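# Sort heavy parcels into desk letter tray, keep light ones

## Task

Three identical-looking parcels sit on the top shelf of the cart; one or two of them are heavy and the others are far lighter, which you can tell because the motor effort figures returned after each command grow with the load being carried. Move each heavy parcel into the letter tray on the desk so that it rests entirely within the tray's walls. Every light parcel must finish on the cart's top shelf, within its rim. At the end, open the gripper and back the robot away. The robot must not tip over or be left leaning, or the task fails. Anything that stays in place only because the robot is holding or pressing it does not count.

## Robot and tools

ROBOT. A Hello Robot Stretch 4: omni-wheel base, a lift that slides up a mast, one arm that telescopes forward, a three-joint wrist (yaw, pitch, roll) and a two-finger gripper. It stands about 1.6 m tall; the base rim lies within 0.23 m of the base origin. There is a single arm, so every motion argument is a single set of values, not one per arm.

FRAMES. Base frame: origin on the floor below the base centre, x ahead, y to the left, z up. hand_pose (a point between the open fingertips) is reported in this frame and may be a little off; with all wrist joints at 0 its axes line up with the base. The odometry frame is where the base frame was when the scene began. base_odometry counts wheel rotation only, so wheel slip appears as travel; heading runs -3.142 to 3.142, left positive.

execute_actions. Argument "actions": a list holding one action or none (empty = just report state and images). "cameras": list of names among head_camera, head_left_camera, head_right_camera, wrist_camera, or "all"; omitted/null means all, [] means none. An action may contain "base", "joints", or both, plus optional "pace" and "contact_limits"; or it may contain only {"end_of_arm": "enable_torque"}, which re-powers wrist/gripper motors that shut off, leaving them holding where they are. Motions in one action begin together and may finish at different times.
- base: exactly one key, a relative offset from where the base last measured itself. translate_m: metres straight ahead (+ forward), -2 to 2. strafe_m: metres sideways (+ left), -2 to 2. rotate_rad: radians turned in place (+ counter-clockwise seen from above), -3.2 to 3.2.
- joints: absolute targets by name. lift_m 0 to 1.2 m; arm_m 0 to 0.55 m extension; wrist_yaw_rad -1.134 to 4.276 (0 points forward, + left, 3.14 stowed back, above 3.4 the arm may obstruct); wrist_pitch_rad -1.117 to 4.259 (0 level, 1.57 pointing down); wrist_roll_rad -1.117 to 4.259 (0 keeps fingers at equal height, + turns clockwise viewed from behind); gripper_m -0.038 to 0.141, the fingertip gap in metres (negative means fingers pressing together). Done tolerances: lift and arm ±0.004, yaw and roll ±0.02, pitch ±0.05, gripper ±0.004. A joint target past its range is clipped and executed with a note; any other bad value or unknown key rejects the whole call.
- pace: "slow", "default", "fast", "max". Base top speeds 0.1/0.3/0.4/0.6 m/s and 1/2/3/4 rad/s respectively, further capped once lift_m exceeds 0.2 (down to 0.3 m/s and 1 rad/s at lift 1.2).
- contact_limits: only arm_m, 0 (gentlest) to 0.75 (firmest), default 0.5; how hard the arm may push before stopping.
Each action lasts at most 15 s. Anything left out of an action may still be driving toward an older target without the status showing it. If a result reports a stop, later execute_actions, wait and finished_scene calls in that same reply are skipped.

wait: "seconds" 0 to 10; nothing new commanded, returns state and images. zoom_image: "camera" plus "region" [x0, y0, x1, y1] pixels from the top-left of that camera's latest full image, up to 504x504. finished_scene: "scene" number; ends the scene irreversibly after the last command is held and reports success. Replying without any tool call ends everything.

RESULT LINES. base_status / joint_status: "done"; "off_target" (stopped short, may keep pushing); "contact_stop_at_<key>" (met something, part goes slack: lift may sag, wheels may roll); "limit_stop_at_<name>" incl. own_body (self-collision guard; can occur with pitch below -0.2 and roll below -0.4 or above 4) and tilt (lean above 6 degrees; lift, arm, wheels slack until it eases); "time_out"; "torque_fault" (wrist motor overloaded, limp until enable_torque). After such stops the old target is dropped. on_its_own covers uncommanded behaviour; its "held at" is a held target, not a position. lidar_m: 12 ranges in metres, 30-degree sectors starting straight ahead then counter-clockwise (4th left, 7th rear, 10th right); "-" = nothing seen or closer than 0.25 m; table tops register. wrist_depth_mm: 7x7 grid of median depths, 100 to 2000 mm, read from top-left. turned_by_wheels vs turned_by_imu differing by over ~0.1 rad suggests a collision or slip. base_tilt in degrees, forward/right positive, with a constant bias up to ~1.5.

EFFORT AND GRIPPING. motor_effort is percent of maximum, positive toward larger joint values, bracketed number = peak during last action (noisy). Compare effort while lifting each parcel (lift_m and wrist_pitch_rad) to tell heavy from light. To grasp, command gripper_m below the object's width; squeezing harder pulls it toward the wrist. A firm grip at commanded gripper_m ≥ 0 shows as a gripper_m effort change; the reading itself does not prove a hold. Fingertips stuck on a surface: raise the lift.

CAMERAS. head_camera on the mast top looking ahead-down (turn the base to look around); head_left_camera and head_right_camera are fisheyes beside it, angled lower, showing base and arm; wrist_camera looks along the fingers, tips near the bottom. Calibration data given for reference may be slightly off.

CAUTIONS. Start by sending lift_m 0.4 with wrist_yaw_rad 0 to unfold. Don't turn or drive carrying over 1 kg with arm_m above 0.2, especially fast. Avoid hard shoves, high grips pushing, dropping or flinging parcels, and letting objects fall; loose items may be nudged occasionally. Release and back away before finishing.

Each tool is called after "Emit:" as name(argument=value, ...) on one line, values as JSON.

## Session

Emit:
execute_actions(actions=[])

Scene clock: 0.00 s.
base_odometry: x=+0.000 y=+0.000 heading=+0.000 (m, m, rad; odometry frame)
turned_by_wheels: +0.000 (rad since the last result)
turned_by_imu: +0.000 (rad since the last result)
base_tilt: forward=+0.0 right=+0.1 (deg)
lidar_m: 1.51 1.28 1.26 1.88 1.60 1.37 1.34 2.04 2.05 2.51 1.81 1.81
base_status: not commanded
joint_positions: lift_m=+0.217 arm_m=+0.001 wrist_yaw_rad=+3.206 wrist_pitch_rad=+0.010 wrist_roll_rad=-0.011 gripper_m=+0.057
joint_status: not commanded
motor_effort: lift_m=+18 arm_m=-1 wrist_yaw_rad=-1 wrist_pitch_rad=-9 wrist_roll_rad=-1 gripper_m=-3 wheel_0=+0 wheel_1=+0 wheel_2=+0 (%)
hand_pose: x=-0.1221 y=+0.0687 z=+0.3923 quat_wxyz=(-0.032, -0.005, -0.006, +0.999) (m; base frame)
wrist_depth_mm: - 133 - - 1756 1499 1308 / - 119 145 - 1756 1537 1308 / - 116 142 1921 1756 1576 1336 / - 128 184 - 1808 1576 1366 / 135 - - - 1661 1618 1366 / 217 1661 195 1336 1042 1160 1078 / 215 1008 1008 105 931 809 798
pictures: head_camera, head_left_camera, head_right_camera, wrist_camera
camera_calibration (this result's frames):
wrist_camera: T_world_to_cam=[[-0.00385367, 0.996209, -0.0869111, -0.0478781], [0.0219603, -0.0868065, -0.995983, 0.457076], [-0.999751, -0.00574679, -0.0215426, 0.116999], [0, 0, 0, 1]] pos_world=[0.106748, 0.0880461, 0.453599]
Images, in order (width x height): head_camera 420x560, head_left_camera 420x672, head_right_camera 420x672, wrist_camera 616x392.

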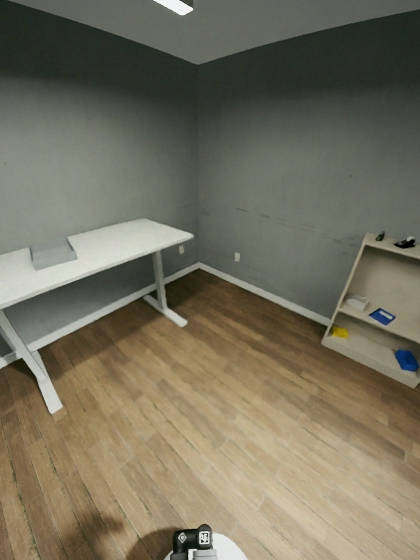

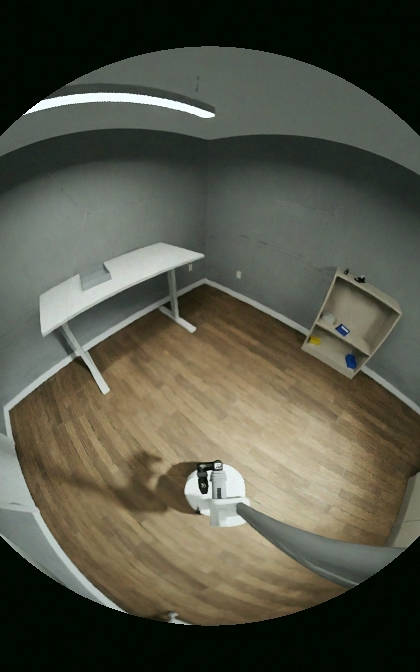

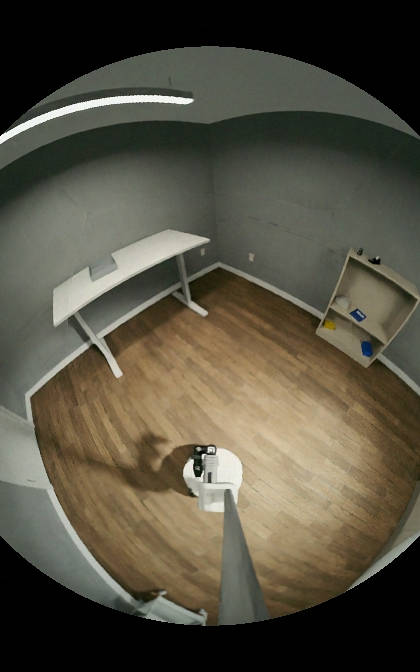

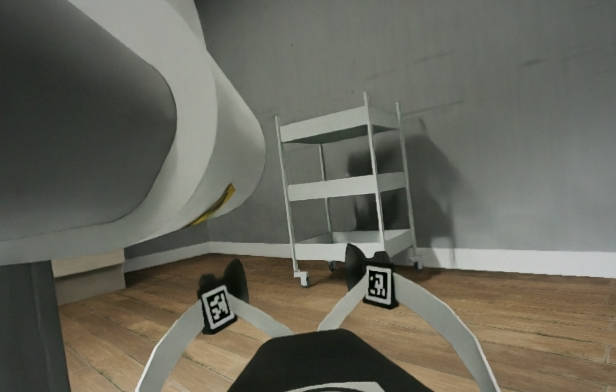

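Emit:
execute_actions(actions=[{"base": {"rotate_rad": 3.0}, "joints": {"lift_m": 0.9, "wrist_yaw_rad": 0, "gripper_m": 0.09}, "pace": "fast"}], cameras=["head_camera", "head_left_camera"])

Scene clock: 8.37 s.
base_odometry: x=+0.000 y=+0.000 heading=+3.000 (m, m, rad; odometry frame)
turned_by_wheels: +3.000 (rad since the last result)
turned_by_imu: +2.970 (rad since the last result)
base_tilt: forward=-0.1 right=+0.1 (deg)
lidar_m: 1.33 2.07 2.00 2.19 1.82 1.79 2.28 1.33 1.30 2.09 1.65 1.59
base_status: done
joint_positions: lift_m=+0.900 arm_m=+0.001 wrist_yaw_rad=+0.001 wrist_pitch_rad=+0.010 wrist_roll_rad=-0.011 gripper_m=+0.090
joint_status: all done
motor_effort: lift_m=+20(22) arm_m=-1(0) wrist_yaw_rad=-3(9) wrist_pitch_rad=-7(9) wrist_roll_rad=-1(1) gripper_m=-3(3) wheel_0=-1(6) wheel_1=+0(7) wheel_2=+0(14) (%)
hand_pose: x=+0.4600 y=-0.0873 z=+1.0750 quat_wxyz=(+1.000, -0.006, +0.005, +0.000) (m; base frame)
wrist_depth_mm: - - 1756 1537 1366 1229 1098 / - - 1808 1618 1397 1229 1098 / - - 1863 1576 1366 1229 1138 / - - 1863 1576 1430 1255 1138 / - - 1863 1618 1366 1255 1138 / - - 200 1308 1397 1255 1160 / - - 1921 105 1397 1308 1160
pictures: head_camera, head_left_camera
Images, in order (width x height): head_camera 420x560, head_left_camera 420x672.

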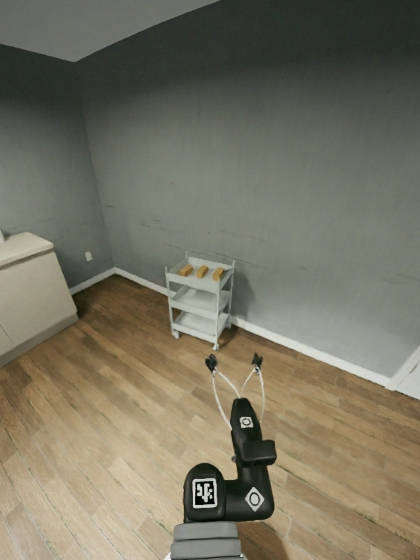

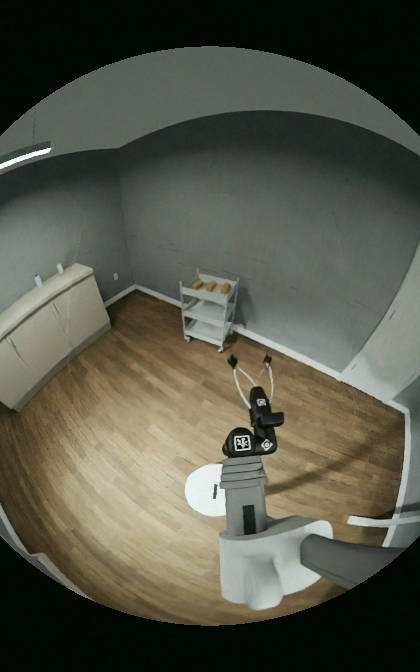

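Emit:
execute_actions(actions=[{"base": {"rotate_rad": -0.6}, "pace": "fast"}], cameras=[])

Emit:
execute_actions(actions=[{"base": {"strafe_m": 0.75}, "pace": "fast"}], cameras=["head_camera"])

Scene clock: 16.93 s.
base_odometry: x=+0.000 y=+0.000 heading=+2.400 (m, m, rad; odometry frame)
turned_by_wheels: -0.600 (rad since the last result)
turned_by_imu: -0.594 (rad since the last result)
base_tilt: forward=+0.0 right=+0.1 (deg)
lidar_m: 1.60 1.34 2.11 2.01 2.10 1.89 1.78 2.25 1.36 1.29 2.11 1.66
base_status: done
joint_positions: lift_m=+0.900 arm_m=+0.001 wrist_yaw_rad=+0.000 wrist_pitch_rad=+0.010 wrist_roll_rad=-0.011 gripper_m=+0.090
joint_status: not commanded
motor_effort: lift_m=+20(20) arm_m=+0(1) wrist_yaw_rad=-2(3) wrist_pitch_rad=-10(8) wrist_roll_rad=-1(1) gripper_m=-1(1) wheel_0=+1(7) wheel_1=+0(7) wheel_2=+0(8) (%)
hand_pose: x=+0.4600 y=-0.0874 z=+1.0751 quat_wxyz=(+1.000, -0.006, +0.005, +0.000) (m; base frame)
wrist_depth_mm: 1336 1366 1366 1397 1397 1397 1464 / 1336 1336 1336 1397 1397 1397 1397 / 1366 1336 1336 1366 1430 1397 1430 / 1336 1366 1366 1397 1397 1366 1397 / 1366 1366 1366 1397 1397 1464 1430 / 1366 1336 200 1430 1397 1430 1464 / 1205 1366 1397 105 1430 1430 1499
pictures: none
No camera images: the call's "cameras" was empty. Leave "cameras" out to get every camera's image.

Scene clock: 20.17 s.
base_odometry: x=-0.507 y=-0.553 heading=+2.400 (m, m, rad; odometry frame)
turned_by_wheels: +0.000 (rad since the last result)
turned_by_imu: +0.000 (rad since the last result)
base_tilt: forward=-0.1 right=+0.1 (deg)
lidar_m: 1.13 1.14 1.33 1.25 1.35 2.15 1.82 1.89 2.13 2.04 2.23 1.67
base_status: done
joint_positions: lift_m=+0.900 arm_m=+0.001 wrist_yaw_rad=+0.000 wrist_pitch_rad=+0.010 wrist_roll_rad=-0.011 gripper_m=+0.090
joint_status: not commanded
motor_effort: lift_m=+20(20) arm_m=-1(1) wrist_yaw_rad=-1(2) wrist_pitch_rad=-9(7) wrist_roll_rad=+0(1) gripper_m=-1(1) wheel_0=+1(8) wheel_1=-3(10) wheel_2=-1(3) (%)
hand_pose: x=+0.4600 y=-0.0874 z=+1.0751 quat_wxyz=(+1.000, -0.006, +0.005, +0.000) (m; base frame)
wrist_depth_mm: 1336 1366 1366 1366 1397 1397 1464 / 1336 1308 1366 1397 1430 1430 1464 / 1336 1336 1366 1397 1397 1397 1464 / 1366 1397 1397 1430 1464 1430 1464 / 1366 1397 1366 1366 1397 1430 1464 / 1397 1366 199 1397 1430 1464 1464 / 1366 1366 946 105 1397 1430 1499
pictures: head_camera
Images, in order (width x height): head_camera 420x560.

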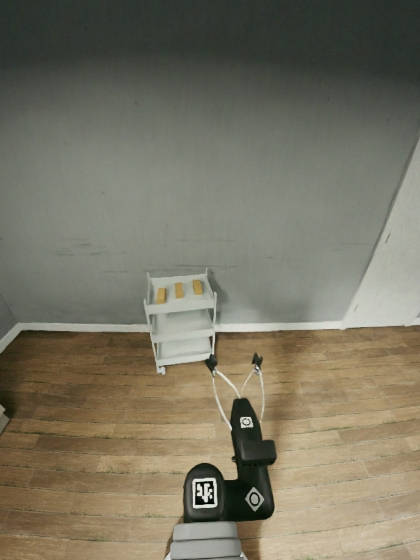

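Emit:
execute_actions(actions=[{"base": {"rotate_rad": 0.05}, "pace": "fast"}], cameras=[])

Emit:
execute_actions(actions=[{"base": {"strafe_m": 0.22}, "joints": {"wrist_pitch_rad": 1.1}, "pace": "fast"}], cameras=[])

Emit:
execute_actions(actions=[{"base": {"translate_m": 0.67}, "joints": {"arm_m": 0.33}, "pace": "fast"}], cameras=["head_camera", "wrist_camera"])

Scene clock: 29.37 s.
base_odometry: x=-0.507 y=-0.553 heading=+2.450 (m, m, rad; odometry frame)
turned_by_wheels: +0.050 (rad since the last result)
turned_by_imu: +0.050 (rad since the last result)
base_tilt: forward=-0.1 right=+0.1 (deg)
lidar_m: 1.14 1.71 1.30 1.27 1.37 2.18 1.81 1.91 2.14 2.06 2.17 1.65
base_status: done
joint_positions: lift_m=+0.900 arm_m=+0.001 wrist_yaw_rad=+0.000 wrist_pitch_rad=+0.010 wrist_roll_rad=-0.011 gripper_m=+0.090
joint_status: not commanded
motor_effort: lift_m=+20(20) arm_m=-1(1) wrist_yaw_rad=-2(2) wrist_pitch_rad=-8(8) wrist_roll_rad=-1(0) gripper_m=-3(1) wheel_0=-1(3) wheel_1=+1(5) wheel_2=+1(9) (%)
hand_pose: x=+0.4600 y=-0.0874 z=+1.0751 quat_wxyz=(+1.000, -0.006, +0.005, +0.000) (m; base frame)
wrist_depth_mm: 1366 1366 1366 1366 1366 1397 1366 / 1366 1366 1366 1397 1397 1397 1397 / 1366 1397 1430 1397 1430 1397 1397 / 1430 1366 1366 1366 1397 1397 1397 / 1397 1397 1397 1397 1430 1430 1397 / 1397 1397 199 1281 1430 1397 1397 / 1397 1430 931 105 1397 1430 1430
pictures: none
No camera images: the call's "cameras" was empty. Leave "cameras" out to get every camera's image.

Scene clock: 31.17 s.
base_odometry: x=-0.647 y=-0.723 heading=+2.450 (m, m, rad; odometry frame)
turned_by_wheels: +0.000 (rad since the last result)
turned_by_imu: +0.000 (rad since the last result)
base_tilt: forward=+0.0 right=+0.1 (deg)
lidar_m: 1.11 1.74 1.07 1.06 1.13 2.13 1.85 1.92 2.34 2.26 2.19 1.21
base_status: done
joint_positions: lift_m=+0.900 arm_m=+0.001 wrist_yaw_rad=+0.000 wrist_pitch_rad=+1.101 wrist_roll_rad=-0.011 gripper_m=+0.090
joint_status: all done
motor_effort: lift_m=+20(20) arm_m=-1(1) wrist_yaw_rad=-2(2) wrist_pitch_rad=-5(3) wrist_roll_rad=-1(1) gripper_m=-4(3) wheel_0=+0(11) wheel_1=-2(8) wheel_2=+1(1) (%)
hand_pose: x=+0.3021 y=-0.0874 z=+0.8208 quat_wxyz=(+0.852, -0.005, +0.523, +0.003) (m; base frame)
wrist_depth_mm: 1430 1430 1336 1308 1499 1537 1464 / 1366 1366 1308 1366 1336 1366 1336 / 1255 1255 1255 1229 1255 1255 1229 / 1182 1160 1160 1182 1160 1160 1160 / 1078 1060 1078 1078 1060 1078 1078 / 1008 991 200 1008 976 1008 1008 / 946 931 960 105 960 946 946
pictures: none
No camera images: the call's "cameras" was empty. Leave "cameras" out to get every camera's image.

Scene clock: 34.37 s.
base_odometry: x=-1.163 y=-0.295 heading=+2.450 (m, m, rad; odometry frame)
turned_by_wheels: +0.000 (rad since the last result)
turned_by_imu: +0.000 (rad since the last result)
base_tilt: forward=-0.1 right=+0.1 (deg)
lidar_m: 0.45 1.01 1.47 1.01 1.07 1.55 2.59 2.64 2.37 2.39 1.29 0.50
base_status: done
joint_positions: lift_m=+0.900 arm_m=+0.329 wrist_yaw_rad=+0.000 wrist_pitch_rad=+1.101 wrist_roll_rad=-0.011 gripper_m=+0.090
joint_status: all done
motor_effort: lift_m=+20(20) arm_m=+6(7) wrist_yaw_rad=-1(0) wrist_pitch_rad=-4(6) wrist_roll_rad=-1(1) gripper_m=-3(3) wheel_0=+0(8) wheel_1=+0(5) wheel_2=+0(10) (%)
hand_pose: x=+0.6304 y=-0.0874 z=+0.8208 quat_wxyz=(+0.852, -0.005, +0.523, +0.003) (m; base frame)
wrist_depth_mm: 449 459 469 477 492 496 508 / 530 544 559 569 544 459 615 / 640 421 430 445 452 424 768 / 831 418 424 379 421 375 931 / 1042 394 364 387 345 392 377 / 1008 351 200 368 364 373 368 / 931 312 306 105 353 351 349
pictures: head_camera, wrist_camera
camera_calibration (this result's frames):
wrist_camera: T_world_to_cam=[[-0.104795, -0.994404, 0.0133592, -0.0449264], [-0.890937, 0.087906, -0.445537, 0.992684], [0.441869, -0.0585924, -0.895164, 0.681304], [0, 0, 0, 1]] pos_world=[0.578664, -0.0920187, 1.05276]
Images, in order (width x height): head_camera 420x560, wrist_camera 616x392.

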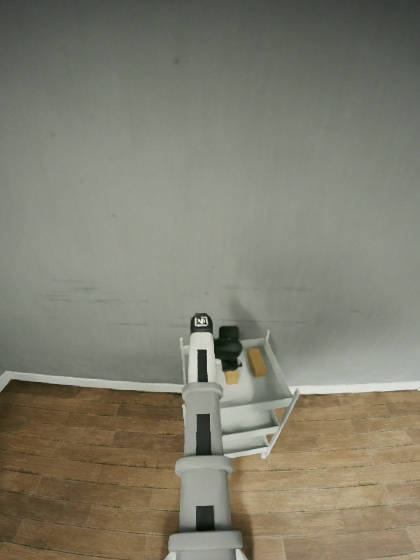

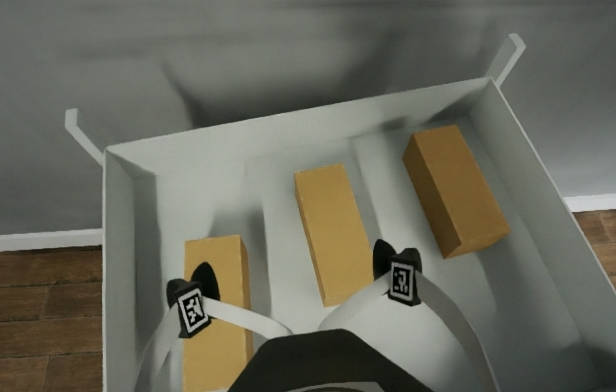

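Emit:
execute_actions(actions=[{"base": {"rotate_rad": 0.2}}], cameras=[])

Emit:
execute_actions(actions=[{"base": {"strafe_m": -0.17}}], cameras=["wrist_camera"])

Scene clock: 43.13 s.
base_odometry: x=-1.163 y=-0.295 heading=+2.650 (m, m, rad; odometry frame)
turned_by_wheels: +0.200 (rad since the last result)
turned_by_imu: +0.198 (rad since the last result)
base_tilt: forward=+0.0 right=+0.1 (deg)
lidar_m: 0.44 1.13 1.01 1.01 1.18 2.75 2.49 2.72 2.37 1.91 0.60 0.46
base_status: done
joint_positions: lift_m=+0.900 arm_m=+0.329 wrist_yaw_rad=+0.000 wrist_pitch_rad=+1.101 wrist_roll_rad=-0.011 gripper_m=+0.090
joint_status: not commanded
motor_effort: lift_m=+19(19) arm_m=+6(6) wrist_yaw_rad=-1(3) wrist_pitch_rad=-5(5) wrist_roll_rad=-1(1) gripper_m=+0(2) wheel_0=-2(8) wheel_1=-1(6) wheel_2=+1(6) (%)
hand_pose: x=+0.6304 y=-0.0874 z=+0.8208 quat_wxyz=(+0.852, -0.005, +0.523, +0.003) (m; base frame)
wrist_depth_mm: 539 512 500 484 466 452 442 / 654 621 591 574 549 530 512 / 831 788 741 424 433 436 442 / 1118 1042 1008 427 430 418 399 / 1060 1078 1078 394 347 349 389 / 1008 1008 200 368 320 327 373 / 931 946 960 105 349 351 347
pictures: none
No camera images: the call's "cameras" was empty. Leave "cameras" out to get every camera's image.

Scene clock: 44.97 s.
base_odometry: x=-1.083 y=-0.145 heading=+2.650 (m, m, rad; odometry frame)
turned_by_wheels: +0.000 (rad since the last result)
turned_by_imu: +0.000 (rad since the last result)
base_tilt: forward=-0.1 right=+0.1 (deg)
lidar_m: 0.42 0.48 1.17 1.18 1.39 2.79 2.53 2.59 2.22 1.83 1.07 0.46
base_status: done
joint_positions: lift_m=+0.900 arm_m=+0.329 wrist_yaw_rad=+0.000 wrist_pitch_rad=+1.101 wrist_roll_rad=-0.011 gripper_m=+0.090
joint_status: not commanded
motor_effort: lift_m=+19(19) arm_m=+6(6) wrist_yaw_rad=-2(2) wrist_pitch_rad=-3(5) wrist_roll_rad=+0(1) gripper_m=-2(4) wheel_0=+0(8) wheel_1=+1(8) wheel_2=+1(4) (%)
hand_pose: x=+0.6304 y=-0.0874 z=+0.8208 quat_wxyz=(+0.852, -0.005, +0.523, +0.003) (m; base frame)
wrist_depth_mm: 484 462 445 430 415 402 392 / 585 559 535 517 496 469 452 / 741 634 609 580 418 421 554 / 1008 421 427 427 421 392 683 / 1078 389 397 347 355 368 866 / 991 362 200 320 364 362 349 / 334 306 345 105 355 351 332
pictures: wrist_camera
camera_calibration (this result's frames):
wrist_camera: T_world_to_cam=[[-0.104795, -0.994404, 0.0133599, -0.0449254], [-0.89094, 0.0879059, -0.445531, 0.992695], [0.441864, -0.0585924, -0.895167, 0.681302], [0, 0, 0, 1]] pos_world=[0.578681, -0.0920187, 1.05276]
Images, in order (width x height): wrist_camera 616x392.

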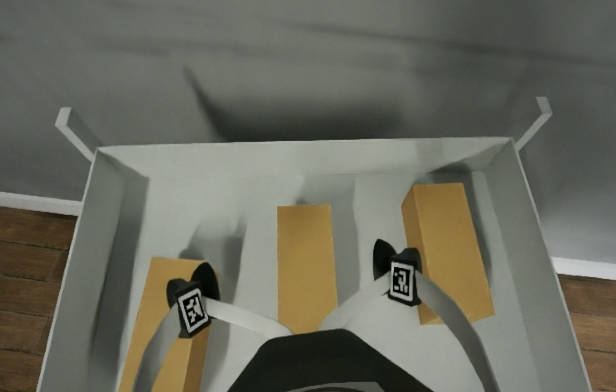

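Well aligned on the middle parcel. Lower, grip, lift.

Emit:
execute_actions(actions=[{"joints": {"lift_m": 0.79}}], cameras=["wrist_camera"])

Emit:
execute_actions(actions=[{"joints": {"gripper_m": 0.01}}], cameras=[])

Emit:
execute_actions(actions=[{"joints": {"lift_m": 0.87}}], cameras=["wrist_camera"])

Scene clock: 52.80 s.
base_odometry: x=-1.083 y=-0.145 heading=+2.650 (m, m, rad; odometry frame)
turned_by_wheels: +0.000 (rad since the last result)
turned_by_imu: +0.000 (rad since the last result)
base_tilt: forward=+0.0 right=+0.1 (deg)
lidar_m: 0.41 0.49 1.18 1.16 1.35 2.79 2.49 2.57 2.22 1.81 1.10 0.45
base_status: not commanded
joint_positions: lift_m=+0.790 arm_m=+0.329 wrist_yaw_rad=+0.000 wrist_pitch_rad=+1.101 wrist_roll_rad=-0.011 gripper_m=+0.090
joint_status: all done
motor_effort: lift_m=+15(19) arm_m=+6(6) wrist_yaw_rad=-1(1) wrist_pitch_rad=-5(4) wrist_roll_rad=-1(1) gripper_m=-1(1) wheel_0=+0(0) wheel_1=+1(1) wheel_2=+1(1) (%)
hand_pose: x=+0.6304 y=-0.0874 z=+0.7112 quat_wxyz=(+0.852, -0.005, +0.523, +0.003) (m; base frame)
wrist_depth_mm: 473 462 445 433 415 402 389 / 291 304 297 303 306 309 297 / 301 329 329 327 330 267 317 / 296 306 307 247 306 252 296 / 276 231 283 231 281 237 234 / 259 216 199 216 259 260 262 / 204 202 250 105 254 250 250
pictures: wrist_camera
camera_calibration (this result's frames):
wrist_camera: T_world_to_cam=[[-0.104795, -0.994404, 0.0133622, -0.0434632], [-0.89095, 0.0879057, -0.445512, 0.943851], [0.441844, -0.0585924, -0.895176, 0.583203], [0, 0, 0, 1]] pos_world=[0.578684, -0.0920186, 0.943147]
Images, in order (width x height): wrist_camera 616x392.

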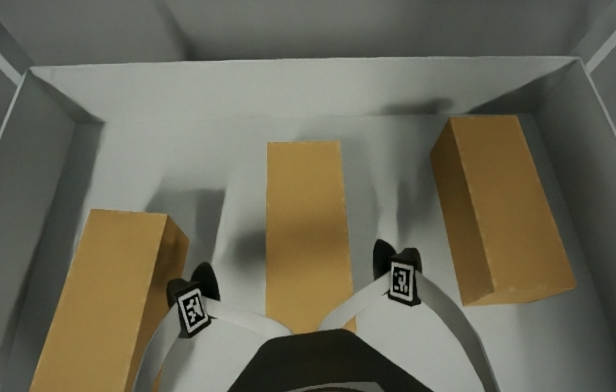

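Scene clock: 54.40 s.
base_odometry: x=-1.083 y=-0.145 heading=+2.650 (m, m, rad; odometry frame)
turned_by_wheels: +0.000 (rad since the last result)
turned_by_imu: +0.000 (rad since the last result)
base_tilt: forward=+0.0 right=+0.1 (deg)
lidar_m: 0.43 0.49 1.19 1.17 1.37 2.78 2.51 2.60 2.22 1.81 1.07 0.47
base_status: not commanded
joint_positions: lift_m=+0.790 arm_m=+0.329 wrist_yaw_rad=+0.000 wrist_pitch_rad=+1.102 wrist_roll_rad=-0.011 gripper_m=+0.010
joint_status: all done
motor_effort: lift_m=+15(15) arm_m=+6(6) wrist_yaw_rad=-2(2) wrist_pitch_rad=-6(4) wrist_roll_rad=-1(1) gripper_m=-22(22) wheel_0=+0(0) wheel_1=+1(1) wheel_2=+1(1) (%)
hand_pose: x=+0.6303 y=-0.0874 z=+0.7112 quat_wxyz=(+0.852, -0.005, +0.523, +0.003) (m; base frame)
wrist_depth_mm: 480 466 445 433 418 404 389 / 293 304 300 303 306 307 297 / 300 329 329 327 329 267 314 / 293 304 304 237 306 252 298 / 276 231 282 220 285 237 233 / 256 217 192 206 196 241 262 / 204 202 250 105 252 247 250
pictures: none
No camera images: the call's "cameras" was empty. Leave "cameras" out to get every camera's image.

Scene clock: 55.70 s.
base_odometry: x=-1.083 y=-0.145 heading=+2.650 (m, m, rad; odometry frame)
turned_by_wheels: +0.000 (rad since the last result)
turned_by_imu: +0.000 (rad since the last result)
base_tilt: forward=+0.0 right=+0.2 (deg)
lidar_m: 0.43 0.50 1.19 1.17 1.39 2.80 2.51 2.53 2.22 1.85 1.08 0.47
base_status: not commanded
joint_positions: lift_m=+0.870 arm_m=+0.329 wrist_yaw_rad=+0.000 wrist_pitch_rad=+1.102 wrist_roll_rad=-0.011 gripper_m=+0.010
joint_status: all done
motor_effort: lift_m=+21(22) arm_m=+6(6) wrist_yaw_rad=-2(0) wrist_pitch_rad=-5(5) wrist_roll_rad=-1(1) gripper_m=-21(23) wheel_0=+0(0) wheel_1=+1(1) wheel_2=+1(1) (%)
hand_pose: x=+0.6302 y=-0.0874 z=+0.7906 quat_wxyz=(+0.852, -0.005, +0.523, +0.003) (m; base frame)
wrist_depth_mm: 480 462 449 433 415 402 394 / 559 564 535 517 500 473 439 / 732 377 384 375 397 387 535 / 960 389 392 237 387 364 634 / 340 362 359 221 357 315 345 / 319 294 191 206 195 296 332 / 300 270 319 105 325 317 315
pictures: wrist_camera
camera_calibration (this result's frames):
wrist_camera: T_world_to_cam=[[-0.104786, -0.994404, 0.0134288, -0.0445993], [-0.891233, 0.0879058, -0.444946, 0.978821], [0.441276, -0.0585924, -0.895457, 0.65495], [0, 0, 0, 1]] pos_world=[0.578671, -0.0920186, 1.0226]
Images, in order (width x height): wrist_camera 616x392.

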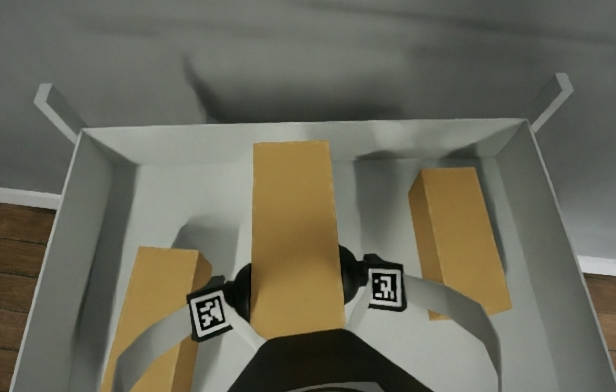

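Light. Put back; test the right one.

Emit:
execute_actions(actions=[{"joints": {"lift_m": 0.795}}], cameras=[])

Emit:
execute_actions(actions=[{"joints": {"gripper_m": 0.09}}], cameras=[])

Emit:
execute_actions(actions=[{"joints": {"lift_m": 0.9}}], cameras=[])

Emit:
execute_actions(actions=[{"base": {"strafe_m": -0.15}, "joints": {"arm_m": 0.36}}], cameras=["wrist_camera"])

Scene clock: 67.90 s.
base_odometry: x=-1.083 y=-0.145 heading=+2.650 (m, m, rad; odometry frame)
turned_by_wheels: +0.000 (rad since the last result)
turned_by_imu: +0.000 (rad since the last result)
base_tilt: forward=+0.0 right=+0.2 (deg)
lidar_m: 0.41 0.47 1.18 1.17 1.39 2.79 2.53 2.56 2.22 1.83 1.09 0.44
base_status: not commanded
joint_positions: lift_m=+0.795 arm_m=+0.329 wrist_yaw_rad=+0.000 wrist_pitch_rad=+1.102 wrist_roll_rad=-0.011 gripper_m=+0.010
joint_status: all done
motor_effort: lift_m=+15(19) arm_m=+6(6) wrist_yaw_rad=-1(0) wrist_pitch_rad=-5(6) wrist_roll_rad=-1(1) gripper_m=-21(22) wheel_0=+0(0) wheel_1=+1(1) wheel_2=+1(1) (%)
hand_pose: x=+0.6302 y=-0.0874 z=+0.7161 quat_wxyz=(+0.852, -0.005, +0.523, +0.003) (m; base frame)
wrist_depth_mm: 477 466 449 433 415 402 389 / 291 307 309 315 307 307 297 / 300 334 334 336 336 277 317 / 297 310 309 237 310 258 300 / 281 236 285 221 289 243 241 / 262 220 191 206 196 241 270 / 209 206 254 105 258 252 254
pictures: none
No camera images: the call's "cameras" was empty. Leave "cameras" out to get every camera's image.

Scene clock: 69.50 s.
base_odometry: x=-1.083 y=-0.145 heading=+2.650 (m, m, rad; odometry frame)
turned_by_wheels: +0.000 (rad since the last result)
turned_by_imu: +0.000 (rad since the last result)
base_tilt: forward=+0.0 right=+0.0 (deg)
lidar_m: 0.44 0.47 1.18 1.18 1.38 2.82 2.51 2.58 2.22 1.82 1.07 0.45
base_status: not commanded
joint_positions: lift_m=+0.795 arm_m=+0.329 wrist_yaw_rad=+0.000 wrist_pitch_rad=+1.102 wrist_roll_rad=-0.011 gripper_m=+0.090
joint_status: all done
motor_effort: lift_m=+15(15) arm_m=+6(6) wrist_yaw_rad=-1(2) wrist_pitch_rad=-6(5) wrist_roll_rad=-1(1) gripper_m=-1(21) wheel_0=+0(0) wheel_1=+1(1) wheel_2=+1(1) (%)
hand_pose: x=+0.6303 y=-0.0874 z=+0.7161 quat_wxyz=(+0.852, -0.005, +0.523, +0.003) (m; base frame)
wrist_depth_mm: 480 466 445 433 421 402 389 / 291 306 310 314 317 307 296 / 301 332 334 336 336 278 319 / 296 309 310 253 312 259 300 / 279 236 290 236 286 243 240 / 263 220 200 221 265 265 267 / 209 207 255 105 257 254 254
pictures: none
No camera images: the call's "cameras" was empty. Leave "cameras" out to get every camera's image.

Scene clock: 70.97 s.
base_odometry: x=-1.083 y=-0.145 heading=+2.650 (m, m, rad; odometry frame)
turned_by_wheels: +0.000 (rad since the last result)
turned_by_imu: +0.000 (rad since the last result)
base_tilt: forward=+0.0 right=+0.2 (deg)
lidar_m: 0.45 0.46 1.16 1.16 1.37 2.79 2.52 2.56 2.22 1.84 1.09 0.45
base_status: not commanded
joint_positions: lift_m=+0.900 arm_m=+0.329 wrist_yaw_rad=+0.000 wrist_pitch_rad=+1.101 wrist_roll_rad=-0.011 gripper_m=+0.090
joint_status: all done
motor_effort: lift_m=+21(22) arm_m=+6(6) wrist_yaw_rad=-3(1) wrist_pitch_rad=-5(5) wrist_roll_rad=+0(1) gripper_m=-2(2) wheel_0=+0(0) wheel_1=+1(1) wheel_2=+1(1) (%)
hand_pose: x=+0.6303 y=-0.0874 z=+0.8207 quat_wxyz=(+0.852, -0.005, +0.523, +0.003) (m; base frame)
wrist_depth_mm: 480 462 442 433 418 404 389 / 580 564 535 512 492 473 452 / 741 640 609 574 421 424 549 / 1025 415 430 427 424 392 683 / 1060 389 397 353 355 366 866 / 991 357 200 322 364 362 349 / 332 306 342 105 355 349 330
pictures: none
No camera images: the call's "cameras" was empty. Leave "cameras" out to get every camera's image.

Scene clock: 72.70 s.
base_odometry: x=-1.012 y=-0.013 heading=+2.650 (m, m, rad; odometry frame)
turned_by_wheels: +0.000 (rad since the last result)
turned_by_imu: +0.000 (rad since the last result)
base_tilt: forward=+0.0 right=+0.1 (deg)
lidar_m: 0.43 0.47 1.40 1.31 1.55 2.81 2.54 2.35 2.07 1.76 1.05 0.44
base_status: done
joint_positions: lift_m=+0.900 arm_m=+0.359 wrist_yaw_rad=+0.000 wrist_pitch_rad=+1.101 wrist_roll_rad=-0.011 gripper_m=+0.090
joint_status: all done
motor_effort: lift_m=+20(20) arm_m=+7(7) wrist_yaw_rad=-1(1) wrist_pitch_rad=-5(4) wrist_roll_rad=-1(1) gripper_m=-5(2) wheel_0=+0(9) wheel_1=+1(6) wheel_2=+1(2) (%)
hand_pose: x=+0.6603 y=-0.0874 z=+0.8207 quat_wxyz=(+0.852, -0.005, +0.523, +0.003) (m; base frame)
wrist_depth_mm: 392 377 364 353 340 327 320 / 473 455 439 421 402 384 373 / 615 580 554 521 480 469 449 / 413 399 402 407 580 597 564 / 394 394 394 349 397 820 768 / 368 322 199 322 349 976 991 / 340 298 349 105 946 960 946
pictures: wrist_camera
camera_calibration (this result's frames):
wrist_camera: T_world_to_cam=[[-0.10482, -0.994401, 0.0133748, -0.0417885], [-0.891001, 0.0879302, -0.445405, 1.01924], [0.441736, -0.0586046, -0.895229, 0.668129], [0, 0, 0, 1]] pos_world=[0.608624, -0.0920208, 1.05266]
Images, in order (width x height): wrist_camera 616x392.

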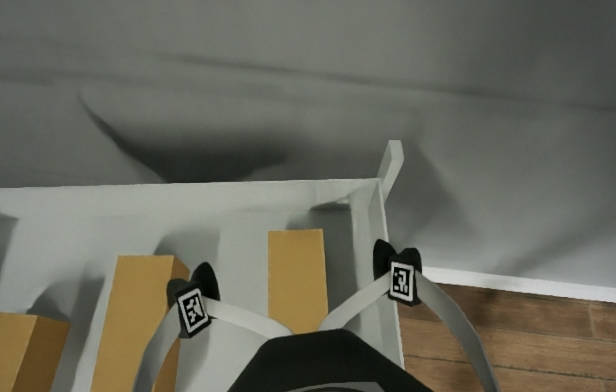

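Emit:
execute_actions(actions=[{"joints": {"lift_m": 0.79}}], cameras=["wrist_camera"])

Emit:
execute_actions(actions=[{"joints": {"gripper_m": 0.01}}], cameras=[])

Emit:
execute_actions(actions=[{"joints": {"lift_m": 0.87}}], cameras=["wrist_camera"])

Scene clock: 80.27 s.
base_odometry: x=-1.012 y=-0.013 heading=+2.650 (m, m, rad; odometry frame)
turned_by_wheels: +0.000 (rad since the last result)
turned_by_imu: +0.000 (rad since the last result)
base_tilt: forward=-0.1 right=+0.1 (deg)
lidar_m: 0.42 0.48 1.34 1.30 1.54 2.83 2.54 2.30 2.08 1.76 1.02 0.44
base_status: not commanded
joint_positions: lift_m=+0.790 arm_m=+0.359 wrist_yaw_rad=+0.000 wrist_pitch_rad=+1.101 wrist_roll_rad=-0.011 gripper_m=+0.090
joint_status: all done
motor_effort: lift_m=+15(19) arm_m=+7(7) wrist_yaw_rad=-1(2) wrist_pitch_rad=-4(2) wrist_roll_rad=-1(1) gripper_m=-2(0) wheel_0=+0(0) wheel_1=+1(1) wheel_2=+1(1) (%)
hand_pose: x=+0.6603 y=-0.0874 z=+0.7112 quat_wxyz=(+0.852, -0.005, +0.523, +0.003) (m; base frame)
wrist_depth_mm: 392 377 364 353 336 327 320 / 477 455 439 410 379 387 373 / 282 286 290 296 297 469 452 / 304 304 304 251 297 591 569 / 232 258 285 231 236 831 778 / 215 238 200 216 238 891 917 / 202 223 251 105 240 831 854
pictures: wrist_camera
camera_calibration (this result's frames):
wrist_camera: T_world_to_cam=[[-0.104821, -0.994401, 0.0133748, -0.0403231], [-0.891001, 0.0879303, -0.445405, 0.970459], [0.441736, -0.0586045, -0.895229, 0.57008], [0, 0, 0, 1]] pos_world=[0.608629, -0.0920208, 0.943139]
Images, in order (width x height): wrist_camera 616x392.

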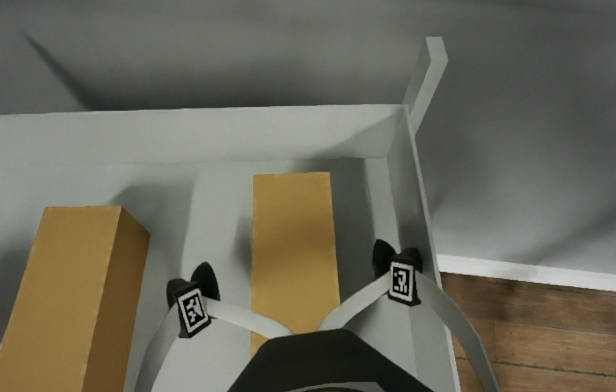

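Scene clock: 81.87 s.
base_odometry: x=-1.012 y=-0.013 heading=+2.650 (m, m, rad; odometry frame)
turned_by_wheels: +0.000 (rad since the last result)
turned_by_imu: +0.000 (rad since the last result)
base_tilt: forward=+0.0 right=+0.1 (deg)
lidar_m: 0.42 0.46 1.37 1.31 1.56 2.84 2.54 2.33 2.04 1.78 1.02 0.43
base_status: not commanded
joint_positions: lift_m=+0.790 arm_m=+0.359 wrist_yaw_rad=+0.000 wrist_pitch_rad=+1.105 wrist_roll_rad=-0.011 gripper_m=+0.010
joint_status: all done
motor_effort: lift_m=+17(17) arm_m=+7(7) wrist_yaw_rad=-1(2) wrist_pitch_rad=-14(14) wrist_roll_rad=-1(1) gripper_m=-23(25) wheel_0=+0(0) wheel_1=+1(1) wheel_2=+1(1) (%)
hand_pose: x=+0.6594 y=-0.0874 z=+0.7106 quat_wxyz=(+0.851, -0.005, +0.525, +0.003) (m; base frame)
wrist_depth_mm: 394 382 366 355 338 329 320 / 477 442 424 410 382 389 375 / 285 290 294 298 301 477 452 / 301 301 301 242 293 609 580 / 229 257 281 221 262 842 768 / 213 239 191 206 195 878 917 / 200 210 248 106 239 854 842
pictures: none
No camera images: the call's "cameras" was empty. Leave "cameras" out to get every camera's image.

Scene clock: 83.17 s.
base_odometry: x=-1.012 y=-0.013 heading=+2.650 (m, m, rad; odometry frame)
turned_by_wheels: +0.000 (rad since the last result)
turned_by_imu: +0.000 (rad since the last result)
base_tilt: forward=+0.0 right=+0.1 (deg)
lidar_m: 0.41 0.45 1.36 1.32 1.55 2.83 2.57 2.31 2.07 1.75 1.03 0.44
base_status: not commanded
joint_positions: lift_m=+0.870 arm_m=+0.359 wrist_yaw_rad=+0.000 wrist_pitch_rad=+1.105 wrist_roll_rad=-0.011 gripper_m=+0.010
joint_status: all done
motor_effort: lift_m=+22(24) arm_m=+7(7) wrist_yaw_rad=-2(2) wrist_pitch_rad=-13(17) wrist_roll_rad=-1(1) gripper_m=-23(21) wheel_0=+0(0) wheel_1=+1(1) wheel_2=+1(1) (%)
hand_pose: x=+0.6594 y=-0.0874 z=+0.7901 quat_wxyz=(+0.851, -0.005, +0.525, +0.003) (m; base frame)
wrist_depth_mm: 397 379 366 353 342 329 322 / 480 462 445 424 404 392 375 / 609 585 535 500 469 477 452 / 373 379 377 241 569 603 585 / 359 329 362 221 370 842 788 / 342 290 191 206 196 960 976 / 312 272 320 105 615 904 917
pictures: wrist_camera
camera_calibration (this result's frames):
wrist_camera: T_world_to_cam=[[-0.104585, -0.994421, 0.0137424, -0.0418928], [-0.892572, 0.0877614, -0.442282, 1.00337], [0.438608, -0.0585222, -0.896771, 0.644382], [0, 0, 0, 1]] pos_world=[0.608571, -0.0920059, 1.02221]
Images, in order (width x height): wrist_camera 616x392.

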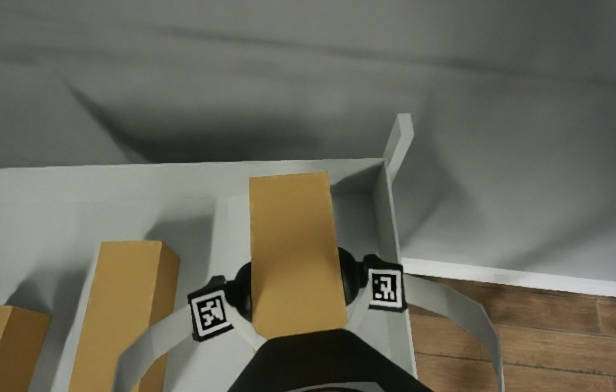

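Emit:
execute_actions(actions=[{"joints": {"lift_m": 1.0, "arm_m": 0.05}}], cameras=[])

Emit:
execute_actions(actions=[{"base": {"rotate_rad": -1.75}}], cameras=["head_camera"])

Scene clock: 92.93 s.
base_odometry: x=-1.012 y=-0.013 heading=+2.650 (m, m, rad; odometry frame)
turned_by_wheels: +0.000 (rad since the last result)
turned_by_imu: +0.000 (rad since the last result)
base_tilt: forward=-0.1 right=+0.1 (deg)
lidar_m: 0.43 0.45 1.37 1.29 1.55 2.85 2.52 2.33 2.08 1.78 1.04 0.44
base_status: not commanded
joint_positions: lift_m=+1.000 arm_m=+0.051 wrist_yaw_rad=+0.000 wrist_pitch_rad=+1.105 wrist_roll_rad=-0.011 gripper_m=+0.010
joint_status: all done
motor_effort: lift_m=+23(25) arm_m=-7(6) wrist_yaw_rad=+0(2) wrist_pitch_rad=-17(14) wrist_roll_rad=-1(1) gripper_m=-21(23) wheel_0=+0(0) wheel_1=+0(1) wheel_2=+1(1) (%)
hand_pose: x=+0.3516 y=-0.0874 z=+0.9200 quat_wxyz=(+0.851, -0.005, +0.525, +0.003) (m; base frame)
wrist_depth_mm: 759 723 683 668 691 654 640 / 609 615 615 621 809 788 741 / 539 525 569 580 991 946 904 / 517 525 539 242 1205 1182 1138 / 508 512 488 220 1205 1205 1182 / 1118 960 191 206 195 1078 1098 / 1025 1008 1060 105 1042 1025 1025
pictures: none
No camera images: the call's "cameras" was empty. Leave "cameras" out to get every camera's image.

Scene clock: 95.30 s.
base_odometry: x=-1.012 y=-0.013 heading=+0.900 (m, m, rad; odometry frame)
turned_by_wheels: -1.750 (rad since the last result)
turned_by_imu: -1.733 (rad since the last result)
base_tilt: forward=-0.1 right=+0.1 (deg)
lidar_m: 2.55 1.15 0.88 0.41 0.44 1.41 1.33 1.45 2.13 2.57 2.60 2.02
base_status: done
joint_positions: lift_m=+1.000 arm_m=+0.051 wrist_yaw_rad=+0.000 wrist_pitch_rad=+1.105 wrist_roll_rad=-0.011 gripper_m=+0.010
joint_status: not commanded
motor_effort: lift_m=+22(23) arm_m=-7(7) wrist_yaw_rad=-1(0) wrist_pitch_rad=-15(15) wrist_roll_rad=-1(1) gripper_m=-23(24) wheel_0=+1(6) wheel_1=+0(6) wheel_2=+0(6) (%)
hand_pose: x=+0.3518 y=-0.0874 z=+0.9202 quat_wxyz=(+0.851, -0.005, +0.525, +0.003) (m; base frame)
wrist_depth_mm: 1430 1618 1576 1618 1618 1661 1661 / 1397 1464 1464 1464 1464 1464 1464 / 1336 1336 1366 1366 1366 1366 1397 / 1281 1255 1255 241 1229 1281 1281 / 1182 1182 1138 221 1205 1182 1182 / 1078 1098 191 206 196 1098 1098 / 1025 1025 1025 105 1042 1042 1042
pictures: head_camera
Images, in order (width x height): head_camera 420x560.

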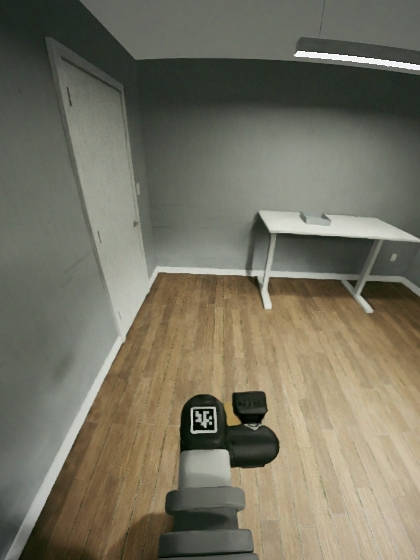

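Emit:
execute_actions(actions=[{"base": {"strafe_m": -1.0}, "pace": "fast"}], cameras=[])

Emit:
execute_actions(actions=[{"base": {"translate_m": 1.1}, "joints": {"lift_m": 1.17}, "pace": "fast"}], cameras=["head_camera", "wrist_camera"])

Scene clock: 111.10 s.
base_odometry: x=-0.229 y=-0.635 heading=+0.900 (m, m, rad; odometry frame)
turned_by_wheels: +0.000 (rad since the last result)
turned_by_imu: -0.002 (rad since the last result)
base_tilt: forward=-0.1 right=+0.2 (deg)
lidar_m: 1.87 2.43 1.90 1.40 2.02 1.41 1.42 1.55 1.92 1.53 1.65 1.88
base_status: done
joint_positions: lift_m=+1.000 arm_m=+0.051 wrist_yaw_rad=+0.000 wrist_pitch_rad=+1.105 wrist_roll_rad=-0.011 gripper_m=+0.010
joint_status: not commanded
motor_effort: lift_m=+22(22) arm_m=-7(7) wrist_yaw_rad=-1(1) wrist_pitch_rad=-14(16) wrist_roll_rad=+0(1) gripper_m=-23(22) wheel_0=-1(11) wheel_1=+1(10) wheel_2=-1(0) (%)
hand_pose: x=+0.3517 y=-0.0874 z=+0.9201 quat_wxyz=(+0.851, -0.005, +0.525, +0.003) (m; base frame)
wrist_depth_mm: 1618 1576 1576 1618 1618 1661 1618 / 1464 1499 1499 1499 1464 1499 1499 / 1366 1336 1366 1336 1336 1336 1336 / 1255 1281 1255 242 1255 1229 1255 / 1160 1182 1182 221 1182 1182 1160 / 1098 1098 191 206 195 1098 1098 / 1008 1025 1042 105 1042 1025 1042
pictures: none
No camera images: the call's "cameras" was empty. Leave "cameras" out to get every camera's image.

Scene clock: 115.63 s.
base_odometry: x=+0.455 y=+0.227 heading=+0.900 (m, m, rad; odometry frame)
turned_by_wheels: +0.000 (rad since the last result)
turned_by_imu: +0.001 (rad since the last result)
base_tilt: forward=+0.0 right=+0.1 (deg)
lidar_m: 0.78 0.86 1.76 1.72 1.76 2.02 2.51 2.61 1.70 1.97 1.06 0.83
base_status: done
joint_positions: lift_m=+1.170 arm_m=+0.051 wrist_yaw_rad=+0.000 wrist_pitch_rad=+1.105 wrist_roll_rad=-0.011 gripper_m=+0.010
joint_status: all done
motor_effort: lift_m=+22(24) arm_m=-6(7) wrist_yaw_rad=-1(1) wrist_pitch_rad=-14(15) wrist_roll_rad=-1(0) gripper_m=-22(24) wheel_0=+1(8) wheel_1=-1(4) wheel_2=+2(15) (%)
hand_pose: x=+0.3517 y=-0.0874 z=+1.0901 quat_wxyz=(+0.851, -0.005, +0.525, +0.003) (m; base frame)
wrist_depth_mm: 1464 1464 1499 1537 1576 1576 1537 / 1661 1661 1661 1756 1708 1661 1618 / 1576 1576 1576 1537 1537 1499 1576 / 1464 1430 1430 243 1464 1464 1430 / 1366 1336 1336 221 1366 1366 1366 / 1229 1255 191 206 195 1255 1308 / 1182 1160 1205 105 1205 1182 1182
pictures: head_camera, wrist_camera
camera_calibration (this result's frames):
wrist_camera: T_world_to_cam=[[-0.104796, -0.994399, 0.0137463, -0.0781548], [-0.892566, 0.0879509, -0.442256, 0.861403], [0.43857, -0.0586163, -0.896784, 1.04844], [0, 0, 0, 1]] pos_world=[0.300856, -0.0920227, 1.32226]
Images, in order (width x height): head_camera 420x560, wrist_camera 616x392.

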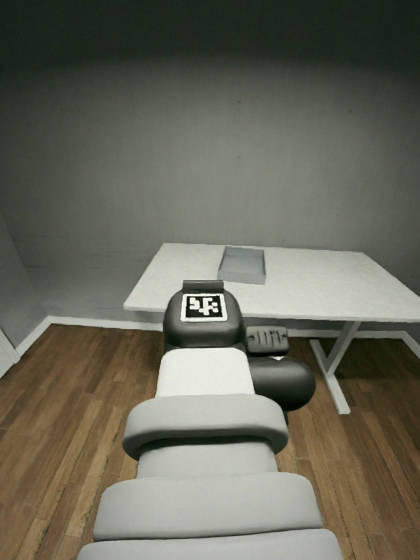

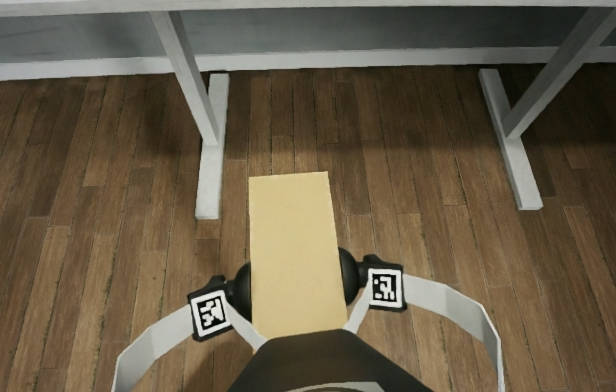

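Emit:
execute_actions(actions=[{"base": {"strafe_m": -0.16}}], cameras=[])

Emit:
execute_actions(actions=[{"base": {"translate_m": 0.42}}], cameras=[])

Emit:
execute_actions(actions=[{"joints": {"arm_m": 0.45}}], cameras=["wrist_camera"])

Scene clock: 127.57 s.
base_odometry: x=+0.580 y=+0.128 heading=+0.900 (m, m, rad; odometry frame)
turned_by_wheels: +0.000 (rad since the last result)
turned_by_imu: -0.001 (rad since the last result)
base_tilt: forward=-0.1 right=+0.1 (deg)
lidar_m: 0.77 0.85 1.94 1.91 1.87 2.59 2.53 2.39 1.55 1.80 1.04 0.78
base_status: done
joint_positions: lift_m=+1.170 arm_m=+0.051 wrist_yaw_rad=+0.000 wrist_pitch_rad=+1.105 wrist_roll_rad=-0.011 gripper_m=+0.010
joint_status: not commanded
motor_effort: lift_m=+22(22) arm_m=-6(6) wrist_yaw_rad=-1(1) wrist_pitch_rad=-15(17) wrist_roll_rad=-1(1) gripper_m=-22(24) wheel_0=-3(8) wheel_1=+0(10) wheel_2=+0(3) (%)
hand_pose: x=+0.3517 y=-0.0874 z=+1.0901 quat_wxyz=(+0.851, -0.005, +0.525, +0.003) (m; base frame)
wrist_depth_mm: 1499 991 1537 1537 1537 1576 1576 / 1708 1618 1618 1756 1708 1661 1661 / 1537 1537 1537 1618 1576 1537 1537 / 1464 1430 1464 241 1430 1397 1464 / 1336 1336 1366 221 1366 1366 1366 / 1255 1281 191 206 195 1255 1255 / 1182 1138 1182 105 1205 1182 1160
pictures: none
No camera images: the call's "cameras" was empty. Leave "cameras" out to get every camera's image.

Scene clock: 130.47 s.
base_odometry: x=+0.841 y=+0.457 heading=+0.900 (m, m, rad; odometry frame)
turned_by_wheels: +0.000 (rad since the last result)
turned_by_imu: +0.000 (rad since the last result)
base_tilt: forward=-0.1 right=+0.1 (deg)
lidar_m: 0.31 0.39 0.57 1.84 2.03 2.29 2.95 2.05 1.73 1.85 0.50 0.30
base_status: done
joint_positions: lift_m=+1.170 arm_m=+0.051 wrist_yaw_rad=+0.000 wrist_pitch_rad=+1.105 wrist_roll_rad=-0.011 gripper_m=+0.010
joint_status: not commanded
motor_effort: lift_m=+22(22) arm_m=-6(6) wrist_yaw_rad=+1(1) wrist_pitch_rad=-15(16) wrist_roll_rad=-1(1) gripper_m=-24(21) wheel_0=+0(5) wheel_1=+1(4) wheel_2=+0(8) (%)
hand_pose: x=+0.3517 y=-0.0874 z=+1.0901 quat_wxyz=(+0.851, -0.005, +0.525, +0.003) (m; base frame)
wrist_depth_mm: 517 508 517 517 521 521 521 / 473 462 455 439 480 477 473 / 433 433 439 439 436 439 439 / 404 404 404 241 407 404 410 / 377 377 377 221 379 379 382 / 1255 1255 191 206 195 1255 1229 / 1182 1138 1182 105 1205 1138 1182
pictures: none
No camera images: the call's "cameras" was empty. Leave "cameras" out to get every camera's image.

Scene clock: 132.77 s.
base_odometry: x=+0.841 y=+0.457 heading=+0.900 (m, m, rad; odometry frame)
turned_by_wheels: +0.000 (rad since the last result)
turned_by_imu: +0.000 (rad since the last result)
base_tilt: forward=-0.1 right=+0.1 (deg)
lidar_m: 0.36 0.39 0.60 1.85 2.01 2.25 2.96 2.03 1.72 1.84 0.46 0.38
base_status: not commanded
joint_positions: lift_m=+1.170 arm_m=+0.449 wrist_yaw_rad=+0.000 wrist_pitch_rad=+1.105 wrist_roll_rad=-0.011 gripper_m=+0.010
joint_status: all done
motor_effort: lift_m=+22(22) arm_m=+7(8) wrist_yaw_rad=-1(1) wrist_pitch_rad=-15(16) wrist_roll_rad=-1(1) gripper_m=-22(23) wheel_0=+0(0) wheel_1=+1(1) wheel_2=+0(0) (%)
hand_pose: x=+0.7494 y=-0.0874 z=+1.0902 quat_wxyz=(+0.851, -0.005, +0.525, +0.003) (m; base frame)
wrist_depth_mm: 517 517 517 512 517 517 517 / 466 469 473 473 473 473 477 / 433 433 424 427 415 436 436 / 402 402 392 240 399 404 404 / 375 368 373 221 375 375 377 / 349 345 191 206 196 349 353 / 329 319 330 105 330 327 332
pictures: wrist_camera
camera_calibration (this result's frames):
wrist_camera: T_world_to_cam=[[-0.104641, -0.994415, 0.0137318, -0.0365547], [-0.89251, 0.0878088, -0.442397, 1.21652], [0.43872, -0.0585487, -0.896714, 0.873834], [0, 0, 0, 1]] pos_world=[0.698566, -0.0920103, 1.32227]
Images, in order (width x height): wrist_camera 616x392.

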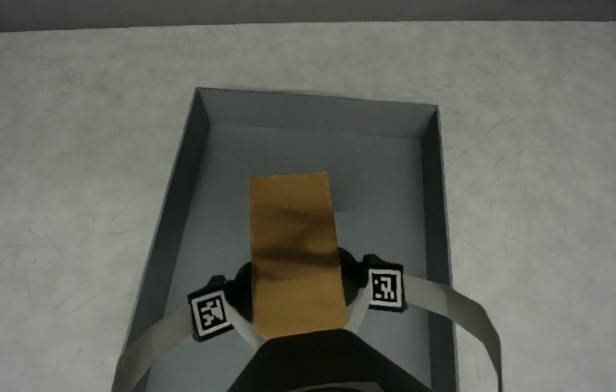

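Emit:
execute_actions(actions=[{"base": {"strafe_m": -0.045}, "pace": "slow"}], cameras=[])

Emit:
execute_actions(actions=[{"joints": {"lift_m": 1.1}}], cameras=["wrist_camera"])

Scene clock: 141.13 s.
base_odometry: x=+0.876 y=+0.429 heading=+0.900 (m, m, rad; odometry frame)
turned_by_wheels: +0.000 (rad since the last result)
turned_by_imu: +0.000 (rad since the last result)
base_tilt: forward=-0.1 right=+0.1 (deg)
lidar_m: 0.36 0.39 0.59 1.88 2.07 2.32 2.94 2.02 1.68 1.80 0.49 0.36
base_status: done
joint_positions: lift_m=+1.170 arm_m=+0.449 wrist_yaw_rad=+0.000 wrist_pitch_rad=+1.105 wrist_roll_rad=-0.011 gripper_m=+0.010
joint_status: not commanded
motor_effort: lift_m=+22(22) arm_m=+7(7) wrist_yaw_rad=-2(2) wrist_pitch_rad=-14(13) wrist_roll_rad=-1(1) gripper_m=-24(22) wheel_0=+1(4) wheel_1=+0(6) wheel_2=+0(1) (%)
hand_pose: x=+0.7494 y=-0.0874 z=+1.0902 quat_wxyz=(+0.851, -0.005, +0.525, +0.003) (m; base frame)
wrist_depth_mm: 517 512 517 512 521 512 517 / 469 469 473 469 473 469 473 / 436 427 424 415 424 436 436 / 404 392 399 242 402 402 407 / 377 364 375 221 373 377 377 / 351 345 191 206 195 349 353 / 325 315 329 105 332 329 332
pictures: none
No camera images: the call's "cameras" was empty. Leave "cameras" out to get every camera's image.

Scene clock: 142.40 s.
base_odometry: x=+0.876 y=+0.429 heading=+0.900 (m, m, rad; odometry frame)
turned_by_wheels: +0.000 (rad since the last result)
turned_by_imu: +0.000 (rad since the last result)
base_tilt: forward=+0.0 right=+0.1 (deg)
lidar_m: 0.34 0.38 0.58 1.88 2.04 2.32 2.95 1.94 1.70 1.77 0.48 0.36
base_status: not commanded
joint_positions: lift_m=+1.100 arm_m=+0.449 wrist_yaw_rad=+0.000 wrist_pitch_rad=+1.105 wrist_roll_rad=-0.011 gripper_m=+0.010
joint_status: all done
motor_effort: lift_m=+17(20) arm_m=+7(7) wrist_yaw_rad=-2(0) wrist_pitch_rad=-15(16) wrist_roll_rad=-1(1) gripper_m=-22(22) wheel_0=+1(1) wheel_1=+0(0) wheel_2=+0(0) (%)
hand_pose: x=+0.7494 y=-0.0874 z=+1.0205 quat_wxyz=(+0.851, -0.005, +0.525, +0.003) (m; base frame)
wrist_depth_mm: 418 415 415 415 415 418 421 / 379 355 359 349 351 384 384 / 349 336 347 347 347 353 351 / 319 319 325 241 322 327 327 / 270 301 301 221 298 306 304 / 259 282 191 206 195 282 285 / 258 259 265 105 263 265 268
pictures: wrist_camera
camera_calibration (this result's frames):
wrist_camera: T_world_to_cam=[[-0.104648, -0.994414, 0.0137629, -0.0356341], [-0.892641, 0.0878183, -0.442131, 1.18548], [0.438453, -0.0585534, -0.896845, 0.811754], [0, 0, 0, 1]] pos_world=[0.698565, -0.0920112, 1.25265]
Images, in order (width x height): wrist_camera 616x392.

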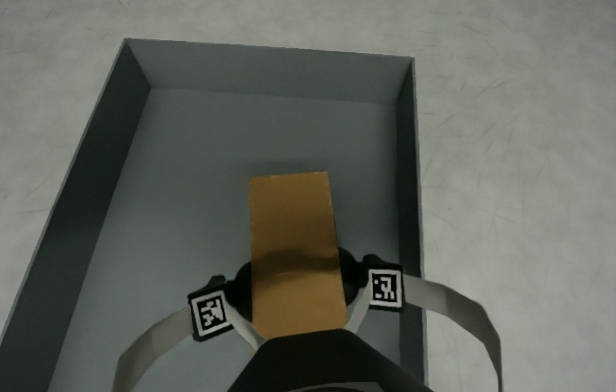

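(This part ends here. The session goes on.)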